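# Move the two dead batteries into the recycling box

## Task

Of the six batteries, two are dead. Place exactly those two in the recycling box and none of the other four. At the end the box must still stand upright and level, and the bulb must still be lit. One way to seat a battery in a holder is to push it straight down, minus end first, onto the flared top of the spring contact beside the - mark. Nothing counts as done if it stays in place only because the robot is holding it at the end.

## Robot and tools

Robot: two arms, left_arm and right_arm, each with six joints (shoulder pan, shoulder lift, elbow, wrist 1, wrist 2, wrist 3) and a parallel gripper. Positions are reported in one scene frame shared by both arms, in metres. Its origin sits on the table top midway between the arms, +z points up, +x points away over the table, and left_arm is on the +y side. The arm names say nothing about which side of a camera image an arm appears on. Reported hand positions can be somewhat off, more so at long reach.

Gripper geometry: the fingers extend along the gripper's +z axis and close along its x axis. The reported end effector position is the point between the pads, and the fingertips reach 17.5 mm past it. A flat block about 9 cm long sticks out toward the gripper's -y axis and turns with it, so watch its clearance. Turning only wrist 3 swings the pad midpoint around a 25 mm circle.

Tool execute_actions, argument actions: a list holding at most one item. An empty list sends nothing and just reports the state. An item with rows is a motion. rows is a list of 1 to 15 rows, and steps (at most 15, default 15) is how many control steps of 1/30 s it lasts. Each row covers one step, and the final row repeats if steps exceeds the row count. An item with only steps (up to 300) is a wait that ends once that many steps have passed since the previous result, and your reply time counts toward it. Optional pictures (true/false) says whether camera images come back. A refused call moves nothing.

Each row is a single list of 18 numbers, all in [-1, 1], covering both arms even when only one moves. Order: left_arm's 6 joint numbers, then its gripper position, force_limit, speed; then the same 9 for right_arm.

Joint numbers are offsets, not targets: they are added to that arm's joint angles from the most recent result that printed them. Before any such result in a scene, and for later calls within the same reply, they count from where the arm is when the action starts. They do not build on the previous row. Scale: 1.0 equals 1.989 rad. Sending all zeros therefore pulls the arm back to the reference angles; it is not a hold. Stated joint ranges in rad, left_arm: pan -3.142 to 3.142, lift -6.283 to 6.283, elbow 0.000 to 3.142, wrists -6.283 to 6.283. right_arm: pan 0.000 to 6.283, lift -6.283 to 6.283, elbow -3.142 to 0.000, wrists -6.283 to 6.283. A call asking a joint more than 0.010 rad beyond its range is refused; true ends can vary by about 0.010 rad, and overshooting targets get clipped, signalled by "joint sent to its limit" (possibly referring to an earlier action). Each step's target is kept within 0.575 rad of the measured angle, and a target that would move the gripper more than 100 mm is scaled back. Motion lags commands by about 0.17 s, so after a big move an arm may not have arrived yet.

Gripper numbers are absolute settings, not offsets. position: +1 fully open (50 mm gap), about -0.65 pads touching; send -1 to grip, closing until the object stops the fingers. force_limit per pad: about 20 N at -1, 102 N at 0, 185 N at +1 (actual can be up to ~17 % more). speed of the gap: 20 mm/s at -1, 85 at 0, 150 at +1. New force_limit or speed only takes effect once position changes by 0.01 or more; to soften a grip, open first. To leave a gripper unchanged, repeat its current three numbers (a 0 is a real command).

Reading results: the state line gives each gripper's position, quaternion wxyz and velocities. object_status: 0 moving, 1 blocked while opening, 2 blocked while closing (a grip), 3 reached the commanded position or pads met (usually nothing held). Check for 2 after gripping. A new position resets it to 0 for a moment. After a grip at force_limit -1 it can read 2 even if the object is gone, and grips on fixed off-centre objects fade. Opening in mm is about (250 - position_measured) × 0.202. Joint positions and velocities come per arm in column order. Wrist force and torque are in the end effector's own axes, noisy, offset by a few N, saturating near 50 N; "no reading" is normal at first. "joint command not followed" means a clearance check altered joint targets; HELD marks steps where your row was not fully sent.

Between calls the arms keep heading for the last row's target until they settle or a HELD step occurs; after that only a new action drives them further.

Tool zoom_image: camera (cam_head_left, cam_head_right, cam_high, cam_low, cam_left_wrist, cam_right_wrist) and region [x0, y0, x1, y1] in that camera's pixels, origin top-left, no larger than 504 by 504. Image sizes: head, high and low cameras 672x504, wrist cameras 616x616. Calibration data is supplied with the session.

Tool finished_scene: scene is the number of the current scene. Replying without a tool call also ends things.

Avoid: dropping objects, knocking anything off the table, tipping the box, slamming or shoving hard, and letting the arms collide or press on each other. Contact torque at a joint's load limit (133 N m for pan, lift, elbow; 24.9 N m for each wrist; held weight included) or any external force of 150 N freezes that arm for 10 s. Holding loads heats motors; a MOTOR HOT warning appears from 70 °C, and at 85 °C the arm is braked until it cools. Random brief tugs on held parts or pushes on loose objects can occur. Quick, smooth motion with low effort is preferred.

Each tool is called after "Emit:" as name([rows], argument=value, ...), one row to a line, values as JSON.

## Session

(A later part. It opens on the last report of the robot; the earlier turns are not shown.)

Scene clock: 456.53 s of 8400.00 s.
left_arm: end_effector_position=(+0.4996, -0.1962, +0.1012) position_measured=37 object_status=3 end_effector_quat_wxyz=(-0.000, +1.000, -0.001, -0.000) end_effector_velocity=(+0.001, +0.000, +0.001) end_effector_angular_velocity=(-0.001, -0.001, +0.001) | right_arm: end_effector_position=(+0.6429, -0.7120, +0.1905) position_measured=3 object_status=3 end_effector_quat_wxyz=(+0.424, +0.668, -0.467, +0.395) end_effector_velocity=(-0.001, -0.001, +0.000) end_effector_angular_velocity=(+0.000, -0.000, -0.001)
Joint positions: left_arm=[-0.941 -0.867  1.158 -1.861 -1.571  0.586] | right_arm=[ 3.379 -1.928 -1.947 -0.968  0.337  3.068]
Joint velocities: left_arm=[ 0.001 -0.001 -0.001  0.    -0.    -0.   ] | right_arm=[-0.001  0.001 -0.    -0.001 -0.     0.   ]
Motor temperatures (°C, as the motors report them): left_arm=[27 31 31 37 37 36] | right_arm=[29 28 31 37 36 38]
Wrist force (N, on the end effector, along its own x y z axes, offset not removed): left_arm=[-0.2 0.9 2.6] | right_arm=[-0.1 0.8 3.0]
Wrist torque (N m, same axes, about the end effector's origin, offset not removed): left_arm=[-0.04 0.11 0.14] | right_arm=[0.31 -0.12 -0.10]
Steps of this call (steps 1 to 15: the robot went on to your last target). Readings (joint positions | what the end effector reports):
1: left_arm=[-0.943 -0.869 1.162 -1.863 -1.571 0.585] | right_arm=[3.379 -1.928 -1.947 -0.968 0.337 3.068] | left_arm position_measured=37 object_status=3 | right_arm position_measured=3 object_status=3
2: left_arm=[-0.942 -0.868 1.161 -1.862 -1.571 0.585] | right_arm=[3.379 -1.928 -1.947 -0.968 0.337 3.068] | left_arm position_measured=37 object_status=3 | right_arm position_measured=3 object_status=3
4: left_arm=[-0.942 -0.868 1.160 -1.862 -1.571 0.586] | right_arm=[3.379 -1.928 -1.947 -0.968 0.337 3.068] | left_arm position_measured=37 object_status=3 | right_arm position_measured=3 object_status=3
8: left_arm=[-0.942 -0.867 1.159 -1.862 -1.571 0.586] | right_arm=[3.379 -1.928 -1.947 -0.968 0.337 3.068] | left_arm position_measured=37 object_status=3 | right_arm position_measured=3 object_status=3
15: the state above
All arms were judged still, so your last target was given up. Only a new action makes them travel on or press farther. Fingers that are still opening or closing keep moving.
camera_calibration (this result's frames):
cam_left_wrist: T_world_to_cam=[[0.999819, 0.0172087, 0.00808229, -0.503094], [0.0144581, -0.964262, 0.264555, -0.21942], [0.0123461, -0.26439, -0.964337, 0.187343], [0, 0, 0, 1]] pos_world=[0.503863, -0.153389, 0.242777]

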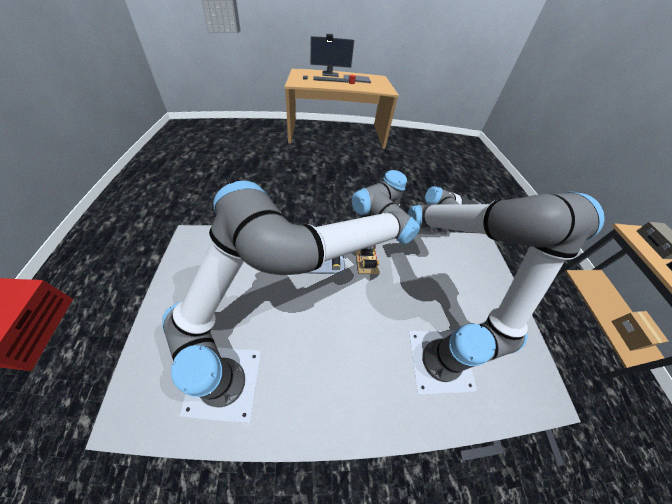

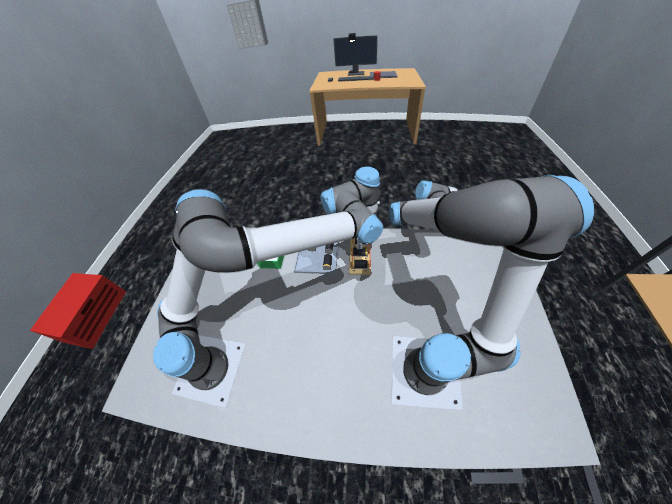

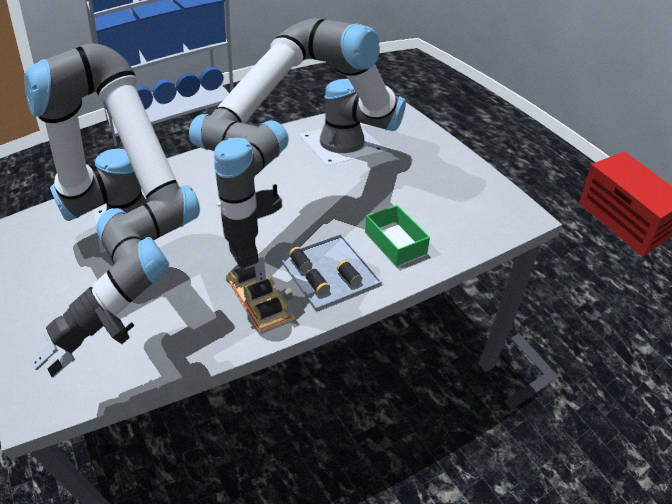

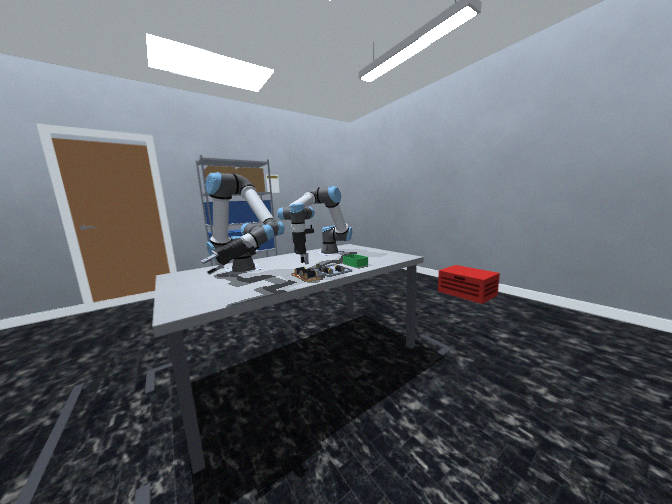

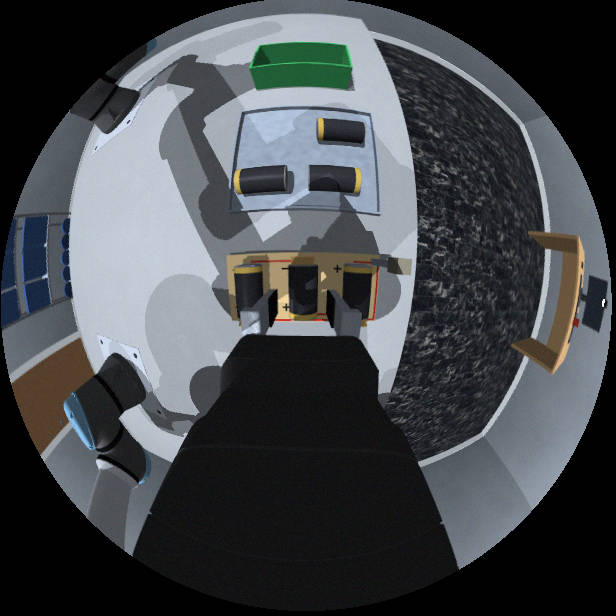

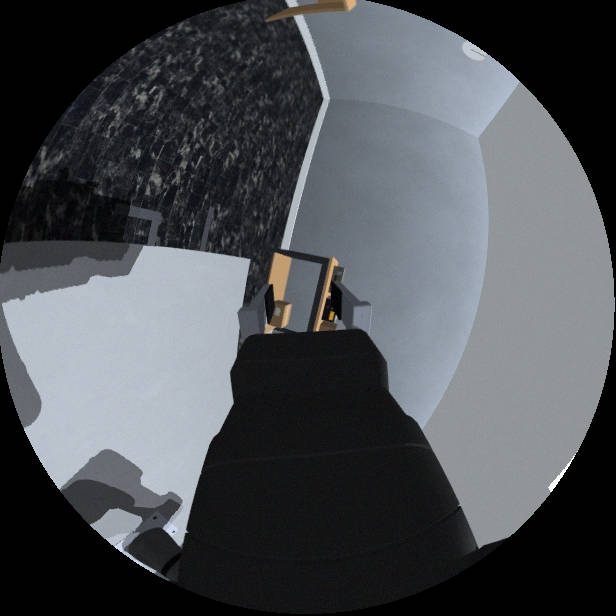

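Emit:
execute_actions([
  {"rows":[[0,0.0176,0.0251,-0.0432,0,0,0.77,-0.3,-0.3,0,0,0,0,0,0,1,0,0],[0,0.0176,0.0251,-0.0432,0,0,0.77,-0.3,-0.3,0,0,0,0,0,0,1,0,0],[0,0.0176,0.0251,-0.0432,0,0,0.77,-0.3,-0.3,0,0,0,0,0,0,1,0,0],[0,0.0176,0.0251,-0.0432,0,0,0.77,-0.3,-0.3,0,0,0,0,0,0,1,0,0],[0,0.0176,0.0251,-0.0432,0,0,0.77,-0.3,-0.3,0,0,0,0,0,0,1,0,0],[0,0.0176,0.0251,-0.0432,0,0,0.77,-0.3,-0.3,0,0,0,0,0,0,1,0,0],[0,0.0176,0.0251,-0.0432,0,0,0.77,-0.3,-0.3,0,0,0,0,0,0,1,0,0],[0,0.0297,0.0377,-0.068,0,0,0.77,-0.3,-0.3,0,0,0,0,0,0,1,0,0]],"steps":15},
], pictures=false)

Emit:
execute_actions([
  {"steps":20},
], pictures=false)

Emit:
execute_actions([
  {"rows":[[0,0,0,0,0,0,-1,-0.3,-0.3,0,0,0,0,0,0,1,0,0]],"steps":15},
])

Emit:
zoom_image(camera="cam_left_wrist", region=[240, 230, 420, 350])

Emit:
execute_actions([
  {"rows":[[0,-0.006,-0.0063,0.0124,0,0,-1,-0.3,-0.3,0,0,0,0,0,0,1,0,0],[0,-0.006,-0.0063,0.0124,0,0,-1,-0.3,-0.3,0,0,0,0,0,0,1,0,0],[0,-0.006,-0.0063,0.0124,0,0,-1,-0.3,-0.3,0,0,0,0,0,0,1,0,0],[0,-0.006,-0.0063,0.0124,0,0,-1,-0.3,-0.3,0,0,0,0,0,0,1,0,0],[0,-0.0121,-0.0126,0.0248,0,0,-1,-0.3,-0.3,0,0,0,0,0,0,1,0,0],[0,-0.0121,-0.0126,0.0248,0,0,-1,-0.3,-0.3,0,0,0,0,0,0,1,0,0],[0,-0.0121,-0.0126,0.0248,0,0,-1,-0.3,-0.3,0,0,0,0,0,0,1,0,0],[0,-0.0121,-0.0126,0.0248,0,0,-1,-0.3,-0.3,0,0,0,0,0,0,1,0,0],[0,-0.0121,-0.0126,0.0248,0,0,-1,-0.3,-0.3,0,0,0,0,0,0,1,0,0],[0,-0.0297,-0.0377,0.068,0,0,-1,-0.3,-0.3,0,0,0,0,0,0,1,0,0]],"steps":15},
], pictures=false)

Emit:
execute_actions([
  {"steps":25},
], pictures=false)

Scene clock: 468.10 s of 8400.00 s.
left_arm: end_effector_position=(+0.5000, -0.1967, +0.0403) position_measured=37 object_status=3 end_effector_quat_wxyz=(+0.000, +1.000, -0.001, -0.000) end_effector_velocity=(+0.000, -0.001, -0.042) end_effector_angular_velocity=(-0.006, -0.004, -0.002) | right_arm: end_effector_position=(+0.6429, -0.7120, +0.1905) position_measured=3 object_status=3 end_effector_quat_wxyz=(+0.424, +0.668, -0.467, +0.395) end_effector_velocity=(-0.000, -0.000, +0.000) end_effector_angular_velocity=(-0.000, +0.002, -0.000)
Joint positions: left_arm=[-0.941 -0.813  1.228 -1.986 -1.571  0.586] | right_arm=[ 3.379 -1.928 -1.947 -0.968  0.337  3.068]
Joint velocities: left_arm=[-0.     0.041  0.045 -0.093 -0.     0.002] | right_arm=[-0.     0.001  0.    -0.002  0.     0.   ]
Motor temperatures (°C, as the motors report them): left_arm=[27 31 31 37 37 36] | right_arm=[29 28 31 37 36 38]
Wrist force (N, on the end effector, along its own x y z axes, offset not removed): left_arm=[-3.3 0.5 3.9] | right_arm=[0.8 0.0 2.2]
Wrist torque (N m, same axes, about the end effector's origin, offset not removed): left_arm=[-0.15 0.77 0.24] | right_arm=[0.12 -0.26 -0.09]
Steps of this call (steps 1 to 90: nothing new was sent; then 8.07 s passed at rest; steps 91 to 105: all 15 steps of this action). Readings (joint positions | what the end effector reports):
91: left_arm=[-0.941 -0.867 1.158 -1.861 -1.571 0.586] | right_arm=[3.379 -1.928 -1.947 -0.968 0.337 3.068] | left_arm position_measured=37 object_status=3 | right_arm position_measured=3 object_status=3
92: left_arm=[-0.941 -0.863 1.163 -1.867 -1.571 0.586] | right_arm=[3.379 -1.928 -1.947 -0.968 0.337 3.068] | left_arm position_measured=37 object_status=3 | right_arm position_measured=3 object_status=3
94: left_arm=[-0.941 -0.851 1.181 -1.897 -1.571 0.586] | right_arm=[3.379 -1.928 -1.947 -0.968 0.337 3.068] | left_arm position_measured=37 object_status=3 | right_arm position_measured=3 object_status=3
98: left_arm=[-0.941 -0.838 1.200 -1.931 -1.571 0.586] | right_arm=[3.379 -1.928 -1.947 -0.968 0.337 3.068] | left_arm position_measured=37 object_status=3 | right_arm position_measured=3 object_status=3
105: the state above

Scene clock: 468.77 s of 8400.00 s.
left_arm: end_effector_position=(+0.5000, -0.1967, +0.0353) position_measured=37 object_status=3 end_effector_quat_wxyz=(+0.000, +1.000, -0.001, -0.000) end_effector_velocity=(-0.000, -0.001, +0.000) end_effector_angular_velocity=(-0.001, -0.000, +0.001) | right_arm: end_effector_position=(+0.6429, -0.7120, +0.1905) position_measured=3 object_status=3 end_effector_quat_wxyz=(+0.424, +0.668, -0.467, +0.395) end_effector_velocity=(+0.000, -0.000, -0.001) end_effector_angular_velocity=(+0.000, -0.000, -0.000)
Joint positions: left_arm=[-0.941 -0.808  1.233 -1.997 -1.571  0.586] | right_arm=[ 3.379 -1.928 -1.947 -0.968  0.337  3.068]
Joint velocities: left_arm=[-0.001 -0.    -0.    -0.    -0.    -0.002] | right_arm=[-0.    -0.001  0.     0.001  0.     0.   ]
Motor temperatures (°C, as the motors report them): left_arm=[27 31 31 37 37 36] | right_arm=[29 28 31 37 36 38]
Wrist force (N, on the end effector, along its own x y z axes, offset not removed): left_arm=[-1.2 1.4 1.5] | right_arm=[-0.1 0.5 2.4]
Wrist torque (N m, same axes, about the end effector's origin, offset not removed): left_arm=[0.01 0.35 0.24] | right_arm=[0.12 -0.12 -0.11]
Steps of this call (steps 1 to 20: the robot went on to your last target). Readings (joint positions | what the end effector reports):
1: left_arm=[-0.941 -0.812 1.229 -1.988 -1.571 0.586] | right_arm=[3.379 -1.928 -1.947 -0.968 0.337 3.068] | left_arm position_measured=37 object_status=3 | right_arm position_measured=3 object_status=3
2: left_arm=[-0.941 -0.811 1.230 -1.991 -1.571 0.586] | right_arm=[3.379 -1.928 -1.947 -0.968 0.337 3.068] | left_arm position_measured=37 object_status=3 | right_arm position_measured=3 object_status=3
4: left_arm=[-0.941 -0.809 1.232 -1.993 -1.571 0.586] | right_arm=[3.379 -1.928 -1.947 -0.968 0.337 3.068] | left_arm position_measured=37 object_status=3 | right_arm position_measured=3 object_status=3
8: left_arm=[-0.941 -0.808 1.233 -1.996 -1.571 0.586] | right_arm=[3.379 -1.928 -1.947 -0.968 0.337 3.068] | left_arm position_measured=37 object_status=3 | right_arm position_measured=3 object_status=3
20: the state above

Scene clock: 469.27 s of 8400.00 s.
left_arm: end_effector_position=(+0.5000, -0.1967, +0.0353) position_measured=91 object_status=2 end_effector_quat_wxyz=(+0.000, +1.000, -0.001, -0.000) end_effector_velocity=(-0.001, -0.000, -0.000) end_effector_angular_velocity=(+0.001, +0.000, -0.000) | right_arm: end_effector_position=(+0.6429, -0.7120, +0.1905) position_measured=3 object_status=3 end_effector_quat_wxyz=(+0.424, +0.668, -0.467, +0.395) end_effector_velocity=(-0.000, -0.000, +0.000) end_effector_angular_velocity=(+0.000, +0.001, -0.000)
Joint positions: left_arm=[-0.941 -0.808  1.233 -1.997 -1.571  0.586] | right_arm=[ 3.379 -1.928 -1.947 -0.968  0.337  3.068]
Joint velocities: left_arm=[-0.001  0.     0.001 -0.     0.    -0.001] | right_arm=[-0.     0.001 -0.    -0.001  0.    -0.   ]
Motor temperatures (°C, as the motors report them): left_arm=[27 31 31 37 37 36] | right_arm=[29 28 31 37 36 38]
Wrist force (N, on the end effector, along its own x y z axes, offset not removed): left_arm=[-1.2 -0.8 0.2] | right_arm=[-0.9 0.4 2.8]
Wrist torque (N m, same axes, about the end effector's origin, offset not removed): left_arm=[-0.26 0.36 0.13] | right_arm=[0.17 0.07 -0.06]
Steps of this call (steps 1 to 15: all 15 steps of this action). Readings (joint positions | what the end effector reports):
1: left_arm=[-0.941 -0.808 1.233 -1.997 -1.571 0.586] | right_arm=[3.379 -1.928 -1.947 -0.968 0.337 3.068] | left_arm position_measured=41 object_status=0 | right_arm position_measured=3 object_status=3
2: left_arm=[-0.941 -0.808 1.233 -1.997 -1.571 0.586] | right_arm=[3.379 -1.928 -1.947 -0.968 0.337 3.068] | left_arm position_measured=52 object_status=0 | right_arm position_measured=3 object_status=3
4: left_arm=[-0.941 -0.808 1.233 -1.997 -1.571 0.586] | right_arm=[3.379 -1.928 -1.947 -0.968 0.337 3.068] | left_arm position_measured=73 object_status=0 | right_arm position_measured=3 object_status=3
8: left_arm=[-0.941 -0.808 1.233 -1.997 -1.571 0.586] | right_arm=[3.379 -1.928 -1.947 -0.968 0.337 3.068] | left_arm position_measured=91 object_status=0 | right_arm position_measured=3 object_status=3
15: the state above
camera_calibration (this result's frames):
cam_left_wrist: T_world_to_cam=[[0.999813, 0.0172329, 0.00872743, -0.502894], [0.0142979, -0.963999, 0.26552, -0.202312], [0.0129889, -0.265346, -0.964066, 0.123171], [0, 0, 0, 1]] pos_world=[0.504093, -0.153679, 0.176852]
cam_right_wrist: T_world_to_cam=[[0.204376, -0.247657, 0.947046, -0.494743], [-0.963891, 0.117812, 0.23882, 0.652353], [-0.170719, -0.961658, -0.214636, -0.386339], [0, 0, 0, 1]] pos_world=[0.663955, -0.570908, 0.229827]

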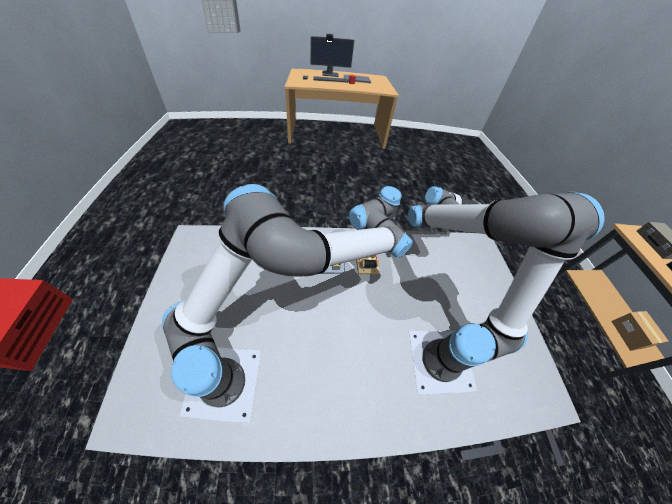

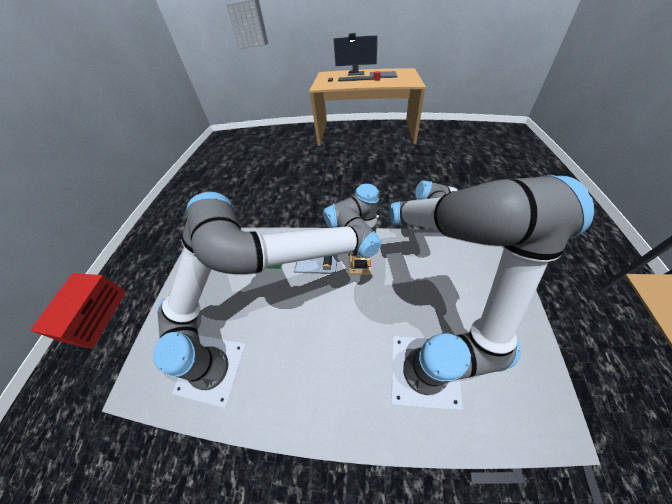

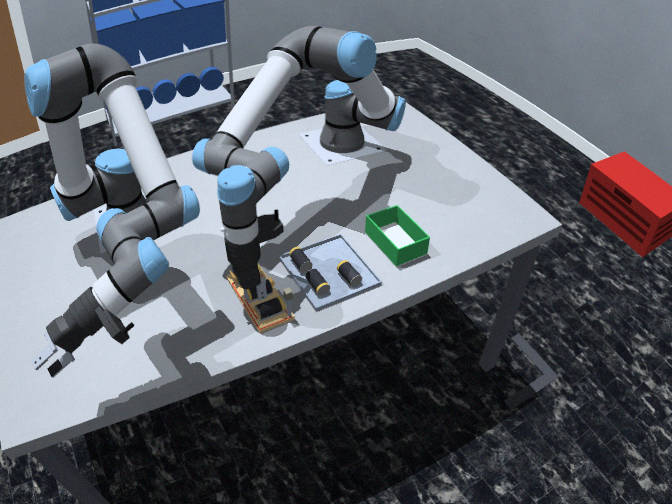

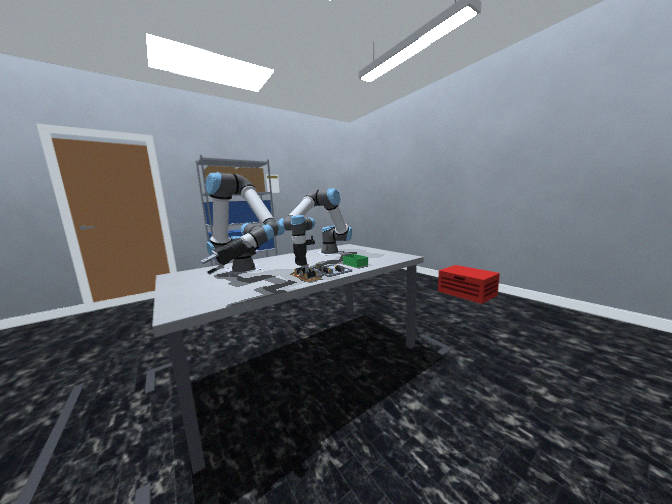

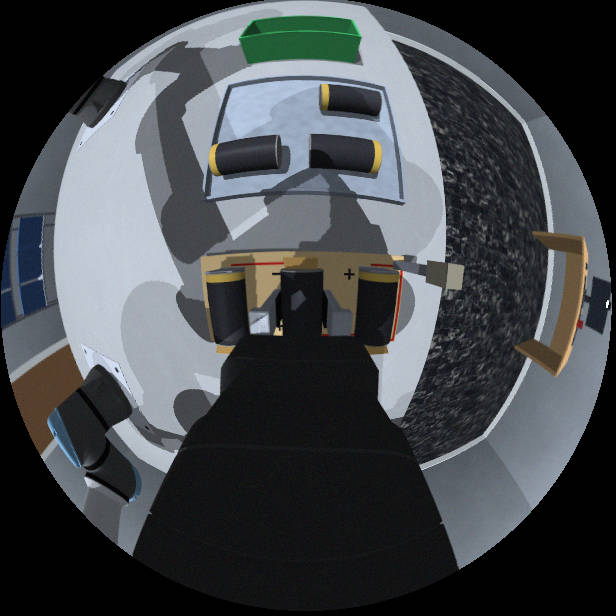

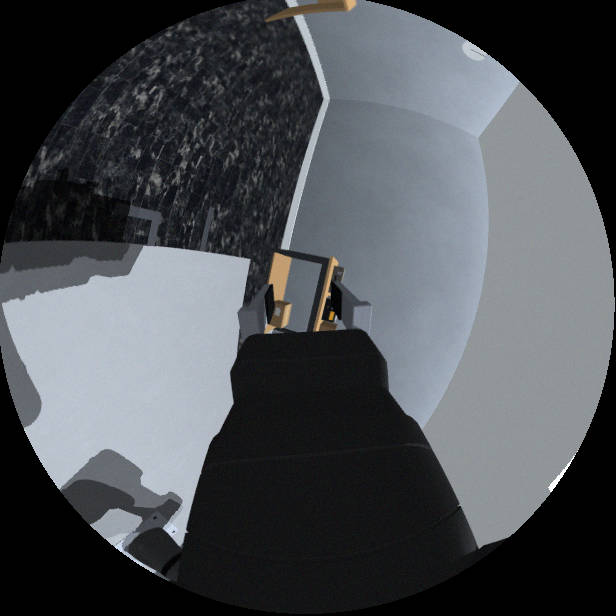

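Region (240, 230, 420, 350) of cam_left_wrist's 616x616 image, scaled by 2.800, with more detail than that image has.

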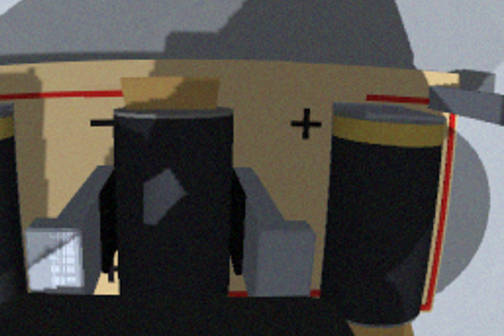

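Scene clock: 469.77 s of 8400.00 s.
left_arm: end_effector_position=(+0.5003, -0.1972, +0.0876) position_measured=91 object_status=2 end_effector_quat_wxyz=(+0.001, +1.000, -0.001, +0.000) end_effector_velocity=(-0.005, +0.008, +0.114) end_effector_angular_velocity=(+0.021, +0.014, +0.000) | right_arm: end_effector_position=(+0.6429, -0.7120, +0.1905) position_measured=3 object_status=3 end_effector_quat_wxyz=(+0.424, +0.668, -0.467, +0.395) end_effector_velocity=(-0.000, -0.000, +0.000) end_effector_angular_velocity=(+0.000, +0.000, -0.000)
Joint positions: left_arm=[-0.941 -0.855  1.175 -1.892 -1.571  0.586] | right_arm=[ 3.379 -1.928 -1.947 -0.968  0.337  3.068]
Joint velocities: left_arm=[ 0.    -0.098 -0.139  0.263 -0.     0.   ] | right_arm=[-0.     0.001 -0.    -0.001  0.     0.   ]
Motor temperatures (°C, as the motors report them): left_arm=[27 31 31 37 37 36] | right_arm=[29 28 31 37 36 38]
Wrist force (N, on the end effector, along its own x y z axes, offset not removed): left_arm=[-1.2 0.8 -4.0] | right_arm=[0.6 -0.7 2.9]
Wrist torque (N m, same axes, about the end effector's origin, offset not removed): left_arm=[-0.25 0.31 0.13] | right_arm=[0.02 -0.28 -0.14]
Steps of this call (steps 1 to 15: all 15 steps of this action). Readings (joint positions | what the end effector reports):
1: left_arm=[-0.941 -0.808 1.233 -1.997 -1.571 0.586] | right_arm=[3.379 -1.928 -1.947 -0.968 0.337 3.068] | left_arm position_measured=91 object_status=2 | right_arm position_measured=3 object_status=3
2: left_arm=[-0.941 -0.809 1.232 -1.994 -1.571 0.586] | right_arm=[3.379 -1.928 -1.947 -0.968 0.337 3.068] | left_arm position_measured=91 object_status=2 | right_arm position_measured=3 object_status=3
4: left_arm=[-0.941 -0.813 1.227 -1.985 -1.571 0.586] | right_arm=[3.379 -1.928 -1.947 -0.968 0.337 3.068] | left_arm position_measured=91 object_status=2 | right_arm position_measured=3 object_status=3
8: left_arm=[-0.941 -0.824 1.217 -1.965 -1.571 0.586] | right_arm=[3.379 -1.928 -1.947 -0.968 0.337 3.068] | left_arm position_measured=91 object_status=2 | right_arm position_measured=3 object_status=3
15: the state above

Scene clock: 470.60 s of 8400.00 s.
left_arm: end_effector_position=(+0.4997, -0.1962, +0.1012) position_measured=91 object_status=2 end_effector_quat_wxyz=(-0.000, +1.000, -0.001, -0.000) end_effector_velocity=(+0.000, +0.000, +0.000) end_effector_angular_velocity=(-0.000, -0.000, +0.001) | right_arm: end_effector_position=(+0.6429, -0.7120, +0.1905) position_measured=3 object_status=3 end_effector_quat_wxyz=(+0.424, +0.668, -0.467, +0.395) end_effector_velocity=(-0.000, -0.000, +0.000) end_effector_angular_velocity=(-0.001, -0.000, +0.000)
Joint positions: left_arm=[-0.941 -0.867  1.158 -1.861 -1.571  0.586] | right_arm=[ 3.379 -1.928 -1.947 -0.968  0.337  3.068]
Joint velocities: left_arm=[ 0.    -0.    -0.     0.     0.    -0.001] | right_arm=[ 0.     0.001  0.    -0.    -0.001 -0.   ]
Motor temperatures (°C, as the motors report them): left_arm=[27 31 31 37 37 36] | right_arm=[29 28 31 37 36 38]
Wrist force (N, on the end effector, along its own x y z axes, offset not removed): left_arm=[-5.0 -0.1 1.1] | right_arm=[1.1 1.3 2.4]
Wrist torque (N m, same axes, about the end effector's origin, offset not removed): left_arm=[-0.39 1.04 0.12] | right_arm=[0.35 -0.37 -0.06]
Steps of this call (steps 1 to 25: the robot went on to your last target). Readings (joint positions | what the end effector reports):
1: left_arm=[-0.941 -0.858 1.171 -1.884 -1.571 0.586] | right_arm=[3.379 -1.928 -1.947 -0.968 0.337 3.068] | left_arm position_measured=91 object_status=2 | right_arm position_measured=3 object_status=3
2: left_arm=[-0.941 -0.860 1.168 -1.879 -1.571 0.586] | right_arm=[3.379 -1.928 -1.947 -0.968 0.337 3.068] | left_arm position_measured=91 object_status=2 | right_arm position_measured=3 object_status=3
4: left_arm=[-0.941 -0.863 1.164 -1.871 -1.571 0.586] | right_arm=[3.379 -1.928 -1.947 -0.968 0.337 3.068] | left_arm position_measured=91 object_status=2 | right_arm position_measured=3 object_status=3
8: left_arm=[-0.941 -0.866 1.160 -1.864 -1.571 0.586] | right_arm=[3.379 -1.928 -1.947 -0.968 0.337 3.068] | left_arm position_measured=91 object_status=2 | right_arm position_measured=3 object_status=3
25: the state above

Emit:
execute_actions(actions=[])

Scene clock: 484.83 s of 8400.00 s.
left_arm: end_effector_position=(+0.4996, -0.1962, +0.1012) position_measured=91 object_status=2 end_effector_quat_wxyz=(-0.000, +1.000, -0.001, -0.000) end_effector_velocity=(-0.001, -0.001, +0.000) end_effector_angular_velocity=(-0.001, -0.000, +0.000) | right_arm: end_effector_position=(+0.6429, -0.7120, +0.1905) position_measured=3 object_status=3 end_effector_quat_wxyz=(+0.424, +0.668, -0.467, +0.395) end_effector_velocity=(+0.000, +0.000, +0.000) end_effector_angular_velocity=(-0.000, -0.002, +0.001)
Joint positions: left_arm=[-0.941 -0.867  1.158 -1.861 -1.571  0.586] | right_arm=[ 3.379 -1.928 -1.947 -0.968  0.337  3.068]
Joint velocities: left_arm=[-0.001 -0.    -0.    -0.     0.    -0.001] | right_arm=[ 0.001  0.001 -0.     0.001 -0.     0.   ]
Motor temperatures (°C, as the motors report them): left_arm=[27 32 31 37 37 36] | right_arm=[29 28 31 37 36 38]
Wrist force (N, on the end effector, along its own x y z axes, offset not removed): left_arm=[-2.9 2.0 4.1] | right_arm=[0.2 1.1 2.5]
Wrist torque (N m, same axes, about the end effector's origin, offset not removed): left_arm=[0.05 0.58 0.20] | right_arm=[0.32 -0.21 -0.07]
Steps of this call (steps 1 to 15: the robot went on to your last target; steps 16 to 90: nothing new was sent; then 11.23 s passed at rest). Readings (joint positions | what the end effector reports):
1: left_arm=[-0.941 -0.867 1.158 -1.861 -1.571 0.586] | right_arm=[3.379 -1.928 -1.947 -0.968 0.337 3.068] | left_arm position_measured=91 object_status=2 | right_arm position_measured=3 object_status=3
2: left_arm=[-0.941 -0.867 1.158 -1.861 -1.571 0.586] | right_arm=[3.379 -1.928 -1.947 -0.968 0.337 3.068] | left_arm position_measured=91 object_status=2 | right_arm position_measured=3 object_status=3
4: left_arm=[-0.941 -0.867 1.158 -1.861 -1.571 0.586] | right_arm=[3.379 -1.928 -1.947 -0.968 0.337 3.068] | left_arm position_measured=91 object_status=2 | right_arm position_measured=3 object_status=3
8: left_arm=[-0.941 -0.867 1.158 -1.861 -1.571 0.586] | right_arm=[3.379 -1.928 -1.947 -0.968 0.337 3.068] | left_arm position_measured=91 object_status=2 | right_arm position_measured=3 object_status=3
90: the state above
All arms were judged still, so your last target was given up. Only a new action makes them travel on or press farther. Fingers that are still opening or closing keep moving.
camera_calibration (this result's frames):
cam_left_wrist: T_world_to_cam=[[0.999819, 0.0172246, 0.00808589, -0.503115], [0.0144725, -0.964263, 0.264552, -0.219407], [0.0123537, -0.264387, -0.964338, 0.187358], [0, 0, 0, 1]] pos_world=[0.503885, -0.153365, 0.242789]

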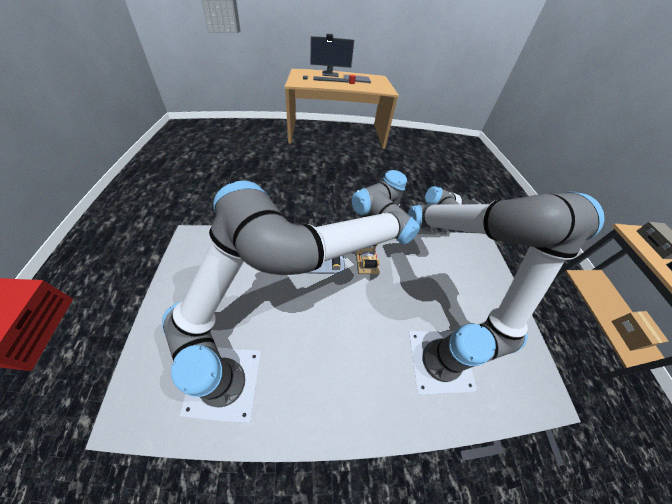

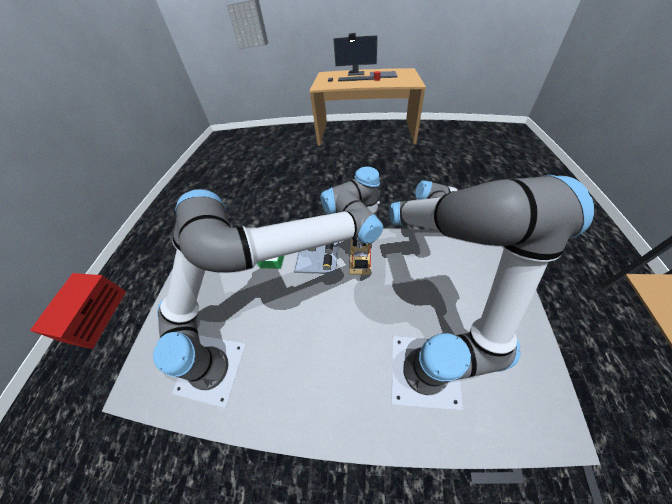

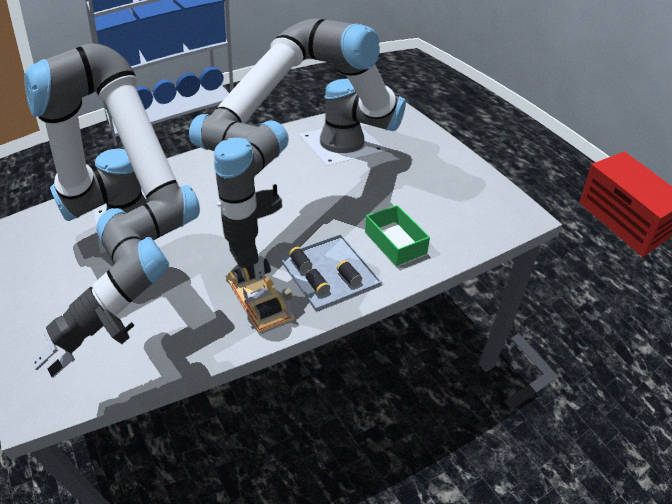

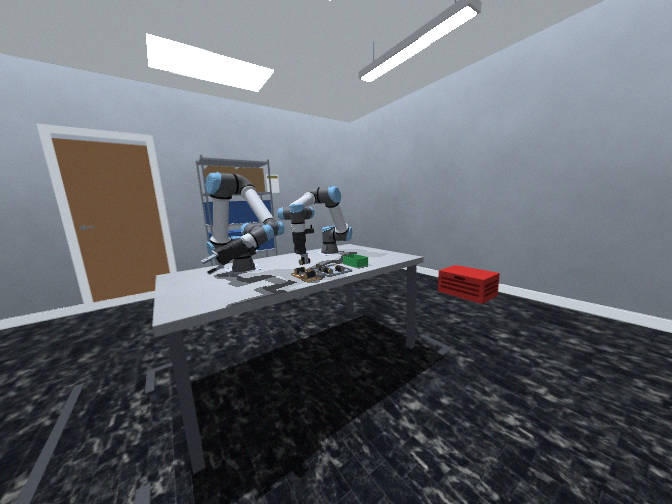

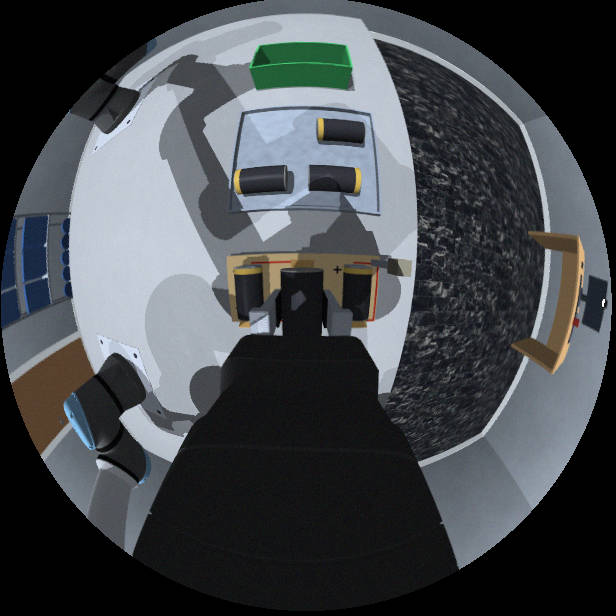

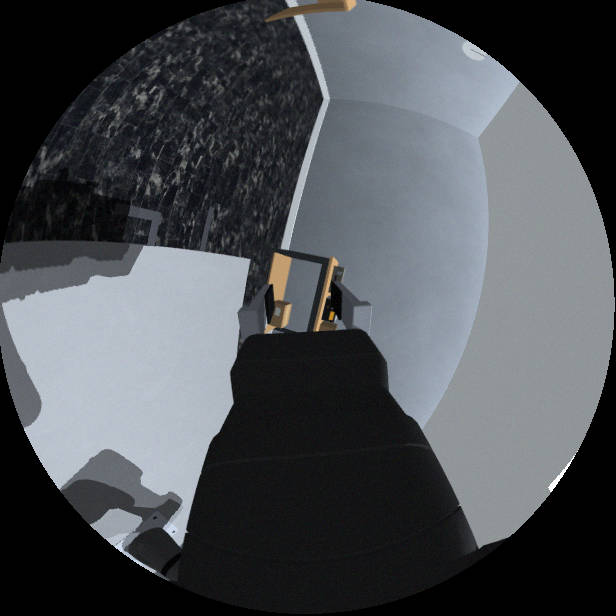

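Emit:
execute_actions([
  {"rows":[[0.0694,-0.1981,0.3127,-0.1151,0,0.3454,-1,-0.3,-0.3,0,0,0,0,0,0,1,0,0]],"steps":15},
], pictures=false)

Emit:
execute_actions([
  {"steps":25},
], pictures=false)

Scene clock: 487.70 s of 8400.00 s.
left_arm: end_effector_position=(+0.4750, -0.0117, +0.1066) position_measured=91 object_status=2 end_effector_quat_wxyz=(+0.003, +0.972, -0.236, +0.004) end_effector_velocity=(-0.087, +0.209, -0.052) end_effector_angular_velocity=(+0.072, +0.051, -0.627) | right_arm: end_effector_position=(+0.6429, -0.7120, +0.1905) position_measured=3 object_status=3 end_effector_quat_wxyz=(+0.424, +0.668, -0.467, +0.395) end_effector_velocity=(+0.000, +0.000, -0.000) end_effector_angular_velocity=(+0.000, +0.001, +0.000)
Joint positions: left_arm=[-0.816 -1.22   1.706 -2.068 -1.571  1.186] | right_arm=[ 3.379 -1.928 -1.947 -0.968  0.337  3.068]
Joint velocities: left_arm=[ 0.108 -0.352  0.628 -0.188 -0.     0.736] | right_arm=[ 0.    -0.001  0.     0.     0.     0.   ]
Motor temperatures (°C, as the motors report them): left_arm=[27 32 31 37 37 36] | right_arm=[29 28 31 37 36 38]
Wrist force (N, on the end effector, along its own x y z axes, offset not removed): left_arm=[-7.0 -1.9 1.4] | right_arm=[0.1 1.0 1.0]
Wrist torque (N m, same axes, about the end effector's origin, offset not removed): left_arm=[-0.63 1.29 0.29] | right_arm=[0.25 -0.19 -0.17]
Steps of this call (steps 1 to 71: nothing new was sent; steps 72 to 86: all 15 steps of this action). Readings (joint positions | what the end effector reports):
72: left_arm=[-0.941 -0.867 1.158 -1.861 -1.571 0.587] | right_arm=[3.379 -1.928 -1.947 -0.968 0.337 3.068] | left_arm position_measured=91 object_status=2 | right_arm position_measured=3 object_status=3
73: left_arm=[-0.936 -0.873 1.164 -1.867 -1.571 0.592] | right_arm=[3.379 -1.928 -1.947 -0.968 0.337 3.068] | left_arm position_measured=91 object_status=2 | right_arm position_measured=3 object_status=3
75: left_arm=[-0.910 -0.927 1.224 -1.907 -1.571 0.653] | right_arm=[3.379 -1.928 -1.947 -0.968 0.337 3.068] | left_arm position_measured=91 object_status=2 | right_arm position_measured=3 object_status=3
79: left_arm=[-0.869 -1.054 1.424 -1.977 -1.571 0.860] | right_arm=[3.379 -1.928 -1.947 -0.968 0.337 3.068] | left_arm position_measured=91 object_status=2 | right_arm position_measured=3 object_status=3
86: the state above

Scene clock: 488.53 s of 8400.00 s.
left_arm: end_effector_position=(+0.4643, +0.0128, +0.1000) position_measured=91 object_status=2 end_effector_quat_wxyz=(+0.000, +0.962, -0.272, -0.000) end_effector_velocity=(+0.000, +0.000, -0.000) end_effector_angular_velocity=(+0.000, +0.000, +0.001) | right_arm: end_effector_position=(+0.6429, -0.7120, +0.1905) position_measured=3 object_status=3 end_effector_quat_wxyz=(+0.424, +0.668, -0.467, +0.395) end_effector_velocity=(+0.001, +0.001, +0.000) end_effector_angular_velocity=(+0.001, -0.002, +0.002)
Joint positions: left_arm=[-0.803 -1.261  1.78  -2.09  -1.571  1.273] | right_arm=[ 3.379 -1.928 -1.947 -0.968  0.337  3.068]
Joint velocities: left_arm=[ 0. -0.  0.  0.  0. -0.] | right_arm=[0.002 0.    0.    0.001 0.    0.   ]
Motor temperatures (°C, as the motors report them): left_arm=[27 32 31 37 37 36] | right_arm=[29 28 31 37 36 38]
Wrist force (N, on the end effector, along its own x y z axes, offset not removed): left_arm=[-2.8 -1.7 0.7] | right_arm=[0.2 1.0 2.4]
Wrist torque (N m, same axes, about the end effector's origin, offset not removed): left_arm=[-0.54 0.76 0.10] | right_arm=[0.24 -0.19 -0.14]
Steps of this call (steps 1 to 25: the robot went on to your last target). Readings (joint positions | what the end effector reports):
1: left_arm=[-0.813 -1.230 1.724 -2.074 -1.571 1.208] | right_arm=[3.379 -1.928 -1.947 -0.968 0.337 3.068] | left_arm position_measured=91 object_status=2 | right_arm position_measured=3 object_status=3
2: left_arm=[-0.810 -1.238 1.738 -2.078 -1.571 1.224] | right_arm=[3.379 -1.928 -1.947 -0.968 0.337 3.068] | left_arm position_measured=91 object_status=2 | right_arm position_measured=3 object_status=3
4: left_arm=[-0.807 -1.248 1.756 -2.083 -1.571 1.245] | right_arm=[3.379 -1.928 -1.947 -0.968 0.337 3.068] | left_arm position_measured=91 object_status=2 | right_arm position_measured=3 object_status=3
8: left_arm=[-0.805 -1.257 1.773 -2.088 -1.571 1.264] | right_arm=[3.379 -1.928 -1.947 -0.968 0.337 3.068] | left_arm position_measured=91 object_status=2 | right_arm position_measured=3 object_status=3
25: the state above

Down: +.099, +.083, −.182 → .0498,.0417,−.0915 (stop slightly short).

Emit:
execute_actions([
  {"rows":[[0,0.02,0.018,-0.038,0,0,-1,-0.3,-0.3,0,0,0,0,0,0,1,0,0],[0,0.02,0.018,-0.038,0,0,-1,-0.3,-0.3,0,0,0,0,0,0,1,0,0],[0,0.02,0.018,-0.038,0,0,-1,-0.3,-0.3,0,0,0,0,0,0,1,0,0],[0,0.038,0.033,-0.071,0,0,-1,-0.3,-0.3,0,0,0,0,0,0,1,0,0],[0,0.038,0.033,-0.071,0,0,-1,-0.3,-0.3,0,0,0,0,0,0,1,0,0],[0,0.038,0.033,-0.071,0,0,-1,-0.3,-0.3,0,0,0,0,0,0,1,0,0],[0,0.038,0.033,-0.071,0,0,-1,-0.3,-0.3,0,0,0,0,0,0,1,0,0],[0,0.049,0.0412,-0.0902,0,0,-1,-0.3,-0.3,0,0,0,0,0,0,1,0,0]],"steps":15},
], pictures=false)

Emit:
execute_actions([
  {"steps":15},
], pictures=false)

Emit:
execute_actions([
  {"rows":[[0,0,0,0,0,0,0.77,-0.3,-0.3,0,0,0,0,0,0,1,0,0]],"steps":12},
], pictures=false)

Emit:
execute_actions([
  {"rows":[[0,-0.049,-0.0412,0.0902,0,0,0.77,-0.3,-0.3,0,0,0,0,0,0,1,0,0]],"steps":15},
], pictures=false)

Emit:
execute_actions([
  {"steps":12},
], pictures=false)

Scene clock: 495.70 s of 8400.00 s.
left_arm: end_effector_position=(+0.4635, +0.0137, +0.0325) position_measured=91 object_status=2 end_effector_quat_wxyz=(+0.000, +0.962, -0.272, -0.000) end_effector_velocity=(-0.002, +0.001, -0.039) end_effector_angular_velocity=(-0.003, -0.002, -0.002) | right_arm: end_effector_position=(+0.6429, -0.7120, +0.1905) position_measured=3 object_status=3 end_effector_quat_wxyz=(+0.424, +0.668, -0.467, +0.395) end_effector_velocity=(-0.000, -0.000, +0.000) end_effector_angular_velocity=(-0.000, +0.000, -0.000)
Joint positions: left_arm=[-0.803 -1.17   1.857 -2.257 -1.571  1.273] | right_arm=[ 3.379 -1.928 -1.947 -0.968  0.337  3.068]
Joint velocities: left_arm=[-0.001  0.056  0.044 -0.104  0.     0.001] | right_arm=[-0.     0.    -0.    -0.001 -0.     0.   ]
Motor temperatures (°C, as the motors report them): left_arm=[27 32 31 37 37 36] | right_arm=[29 28 31 37 36 38]
Wrist force (N, on the end effector, along its own x y z axes, offset not removed): left_arm=[1.5 -0.9 3.3] | right_arm=[-0.6 0.0 2.3]
Wrist torque (N m, same axes, about the end effector's origin, offset not removed): left_arm=[-0.41 0.03 0.02] | right_arm=[0.13 -0.04 -0.13]
Steps of this call (steps 1 to 15: the robot went on to your last target; steps 16 to 90: nothing new was sent; then 3.67 s passed at rest; steps 91 to 105: all 15 steps of this action). Readings (joint positions | what the end effector reports):
91: left_arm=[-0.803 -1.261 1.780 -2.090 -1.571 1.273] | right_arm=[3.379 -1.928 -1.947 -0.968 0.337 3.068] | left_arm position_measured=91 object_status=2 | right_arm position_measured=3 object_status=3
92: left_arm=[-0.803 -1.257 1.784 -2.096 -1.571 1.273] | right_arm=[3.379 -1.928 -1.947 -0.968 0.337 3.068] | left_arm position_measured=91 object_status=2 | right_arm position_measured=3 object_status=3
94: left_arm=[-0.803 -1.242 1.797 -2.123 -1.571 1.273] | right_arm=[3.379 -1.928 -1.947 -0.968 0.337 3.068] | left_arm position_measured=91 object_status=2 | right_arm position_measured=3 object_status=3
98: left_arm=[-0.803 -1.206 1.828 -2.190 -1.571 1.273] | right_arm=[3.379 -1.928 -1.947 -0.968 0.337 3.068] | left_arm position_measured=91 object_status=2 | right_arm position_measured=3 object_status=3
105: the state above

Scene clock: 496.20 s of 8400.00 s.
left_arm: end_effector_position=(+0.4633, +0.0139, +0.0279) position_measured=91 object_status=2 end_effector_quat_wxyz=(+0.000, +0.962, -0.272, -0.000) end_effector_velocity=(-0.000, -0.000, -0.001) end_effector_angular_velocity=(+0.001, +0.000, -0.002) | right_arm: end_effector_position=(+0.6429, -0.7120, +0.1905) position_measured=3 object_status=3 end_effector_quat_wxyz=(+0.424, +0.668, -0.467, +0.395) end_effector_velocity=(+0.000, +0.001, +0.001) end_effector_angular_velocity=(+0.000, -0.003, +0.001)
Joint positions: left_arm=[-0.803 -1.164  1.862 -2.269 -1.571  1.273] | right_arm=[ 3.379 -1.928 -1.947 -0.968  0.337  3.068]
Joint velocities: left_arm=[-0.001  0.001  0.001 -0.001  0.     0.001] | right_arm=[ 0.001  0.001  0.     0.002 -0.    -0.   ]
Motor temperatures (°C, as the motors report them): left_arm=[27 32 31 37 37 36] | right_arm=[29 28 31 37 36 38]
Wrist force (N, on the end effector, along its own x y z axes, offset not removed): left_arm=[-2.8 -0.8 0.7] | right_arm=[0.1 0.0 3.9]
Wrist torque (N m, same axes, about the end effector's origin, offset not removed): left_arm=[-0.33 0.65 0.24] | right_arm=[0.12 -0.21 -0.13]
Steps of this call (steps 1 to 15: the robot went on to your last target). Readings (joint positions | what the end effector reports):
1: left_arm=[-0.803 -1.168 1.858 -2.260 -1.571 1.273] | right_arm=[3.379 -1.928 -1.947 -0.968 0.337 3.068] | left_arm position_measured=91 object_status=2 | right_arm position_measured=3 object_status=3
2: left_arm=[-0.803 -1.167 1.859 -2.263 -1.571 1.273] | right_arm=[3.379 -1.928 -1.947 -0.968 0.337 3.068] | left_arm position_measured=91 object_status=2 | right_arm position_measured=3 object_status=3
4: left_arm=[-0.803 -1.166 1.860 -2.266 -1.571 1.273] | right_arm=[3.379 -1.928 -1.947 -0.968 0.337 3.068] | left_arm position_measured=91 object_status=2 | right_arm position_measured=3 object_status=3
8: left_arm=[-0.803 -1.164 1.862 -2.268 -1.571 1.273] | right_arm=[3.379 -1.928 -1.947 -0.968 0.337 3.068] | left_arm position_measured=91 object_status=2 | right_arm position_measured=3 object_status=3
15: the state above

Scene clock: 496.60 s of 8400.00 s.
left_arm: end_effector_position=(+0.4633, +0.0139, +0.0279) position_measured=37 object_status=3 end_effector_quat_wxyz=(+0.000, +0.962, -0.272, -0.000) end_effector_velocity=(+0.000, +0.000, -0.000) end_effector_angular_velocity=(+0.000, +0.000, +0.002) | right_arm: end_effector_position=(+0.6429, -0.7120, +0.1905) position_measured=3 object_status=3 end_effector_quat_wxyz=(+0.424, +0.668, -0.467, +0.395) end_effector_velocity=(-0.000, -0.001, +0.000) end_effector_angular_velocity=(-0.001, +0.001, -0.001)
Joint positions: left_arm=[-0.803 -1.164  1.862 -2.27  -1.571  1.273] | right_arm=[ 3.379 -1.928 -1.947 -0.968  0.337  3.068]
Joint velocities: left_arm=[ 0.     0.    -0.     0.     0.    -0.001] | right_arm=[-0.001  0.     0.    -0.001 -0.001  0.   ]
Motor temperatures (°C, as the motors report them): left_arm=[27 32 31 37 37 36] | right_arm=[29 28 31 37 36 38]
Wrist force (N, on the end effector, along its own x y z axes, offset not removed): left_arm=[-0.3 1.3 1.4] | right_arm=[0.4 0.3 2.0]
Wrist torque (N m, same axes, about the end effector's origin, offset not removed): left_arm=[-0.09 0.23 -0.05] | right_arm=[0.19 -0.19 -0.19]
Steps of this call (steps 1 to 12: all 12 steps of this action). Readings (joint positions | what the end effector reports):
1: left_arm=[-0.803 -1.164 1.862 -2.269 -1.571 1.273] | right_arm=[3.379 -1.928 -1.947 -0.968 0.337 3.068] | left_arm position_measured=87 object_status=0 | right_arm position_measured=3 object_status=3
2: left_arm=[-0.803 -1.164 1.862 -2.269 -1.571 1.273] | right_arm=[3.379 -1.928 -1.947 -0.968 0.337 3.068] | left_arm position_measured=76 object_status=0 | right_arm position_measured=3 object_status=3
4: left_arm=[-0.803 -1.164 1.862 -2.270 -1.571 1.273] | right_arm=[3.379 -1.928 -1.947 -0.968 0.337 3.068] | left_arm position_measured=54 object_status=0 | right_arm position_measured=3 object_status=3
8: left_arm=[-0.803 -1.164 1.862 -2.270 -1.571 1.273] | right_arm=[3.379 -1.928 -1.947 -0.968 0.337 3.068] | left_arm position_measured=37 object_status=0 | right_arm position_measured=3 object_status=3
12: the state above

Scene clock: 497.10 s of 8400.00 s.
left_arm: end_effector_position=(+0.4645, +0.0126, +0.0983) position_measured=37 object_status=3 end_effector_quat_wxyz=(+0.000, +0.962, -0.272, +0.000) end_effector_velocity=(-0.002, +0.002, +0.016) end_effector_angular_velocity=(+0.004, +0.003, +0.002) | right_arm: end_effector_position=(+0.6429, -0.7120, +0.1905) position_measured=3 object_status=3 end_effector_quat_wxyz=(+0.424, +0.668, -0.467, +0.395) end_effector_velocity=(+0.000, +0.000, -0.001) end_effector_angular_velocity=(-0.000, +0.001, +0.000)
Joint positions: left_arm=[-0.803 -1.258  1.782 -2.095 -1.571  1.273] | right_arm=[ 3.379 -1.928 -1.947 -0.968  0.337  3.068]
Joint velocities: left_arm=[ 0.001 -0.022 -0.017  0.045  0.    -0.001] | right_arm=[ 0.    -0.001  0.     0.     0.     0.   ]
Motor temperatures (°C, as the motors report them): left_arm=[27 32 31 37 37 36] | right_arm=[29 28 31 37 36 38]
Wrist force (N, on the end effector, along its own x y z axes, offset not removed): left_arm=[-3.4 -0.3 1.8] | right_arm=[0.9 -0.3 3.5]
Wrist torque (N m, same axes, about the end effector's origin, offset not removed): left_arm=[-0.16 0.89 0.18] | right_arm=[0.07 -0.28 -0.12]
Steps of this call (steps 1 to 15: all 15 steps of this action). Readings (joint positions | what the end effector reports):
1: left_arm=[-0.803 -1.164 1.862 -2.269 -1.571 1.273] | right_arm=[3.379 -1.928 -1.947 -0.968 0.337 3.068] | left_arm position_measured=37 object_status=3 | right_arm position_measured=3 object_status=3
2: left_arm=[-0.803 -1.169 1.856 -2.263 -1.571 1.273] | right_arm=[3.379 -1.928 -1.947 -0.968 0.337 3.068] | left_arm position_measured=37 object_status=3 | right_arm position_measured=3 object_status=3
4: left_arm=[-0.803 -1.203 1.827 -2.213 -1.571 1.273] | right_arm=[3.379 -1.928 -1.947 -0.968 0.337 3.068] | left_arm position_measured=37 object_status=3 | right_arm position_measured=3 object_status=3
8: left_arm=[-0.803 -1.242 1.795 -2.129 -1.571 1.273] | right_arm=[3.379 -1.928 -1.947 -0.968 0.337 3.068] | left_arm position_measured=37 object_status=3 | right_arm position_measured=3 object_status=3
15: the state above

Scene clock: 497.50 s of 8400.00 s.
left_arm: end_effector_position=(+0.4643, +0.0128, +0.1000) position_measured=37 object_status=3 end_effector_quat_wxyz=(+0.000, +0.962, -0.272, -0.000) end_effector_velocity=(-0.000, -0.000, -0.000) end_effector_angular_velocity=(+0.001, +0.001, -0.001) | right_arm: end_effector_position=(+0.6429, -0.7120, +0.1905) position_measured=3 object_status=3 end_effector_quat_wxyz=(+0.424, +0.668, -0.467, +0.395) end_effector_velocity=(-0.000, -0.001, -0.000) end_effector_angular_velocity=(-0.000, +0.001, -0.001)
Joint positions: left_arm=[-0.803 -1.261  1.78  -2.09  -1.571  1.273] | right_arm=[ 3.379 -1.928 -1.947 -0.968  0.337  3.068]
Joint velocities: left_arm=[-0.001  0.    -0.     0.001 -0.     0.001] | right_arm=[-0.001 -0.     0.    -0.001  0.    -0.   ]
Motor temperatures (°C, as the motors report them): left_arm=[27 32 31 37 37 36] | right_arm=[29 28 31 37 36 38]
Wrist force (N, on the end effector, along its own x y z axes, offset not removed): left_arm=[-3.3 1.8 1.0] | right_arm=[0.2 0.6 2.2]
Wrist torque (N m, same axes, about the end effector's origin, offset not removed): left_arm=[0.09 0.85 0.31] | right_arm=[0.26 -0.22 -0.13]
Steps of this call (steps 1 to 12: the robot went on to your last target). Readings (joint positions | what the end effector reports):
1: left_arm=[-0.803 -1.259 1.782 -2.094 -1.571 1.273] | right_arm=[3.379 -1.928 -1.947 -0.968 0.337 3.068] | left_arm position_measured=37 object_status=3 | right_arm position_measured=3 object_status=3
2: left_arm=[-0.803 -1.260 1.781 -2.093 -1.571 1.273] | right_arm=[3.379 -1.928 -1.947 -0.968 0.337 3.068] | left_arm position_measured=37 object_status=3 | right_arm position_measured=3 object_status=3
4: left_arm=[-0.803 -1.260 1.781 -2.092 -1.571 1.273] | right_arm=[3.379 -1.928 -1.947 -0.968 0.337 3.068] | left_arm position_measured=37 object_status=3 | right_arm position_measured=3 object_status=3
8: left_arm=[-0.803 -1.261 1.780 -2.091 -1.571 1.273] | right_arm=[3.379 -1.928 -1.947 -0.968 0.337 3.068] | left_arm position_measured=37 object_status=3 | right_arm position_measured=3 object_status=3
12: the state above


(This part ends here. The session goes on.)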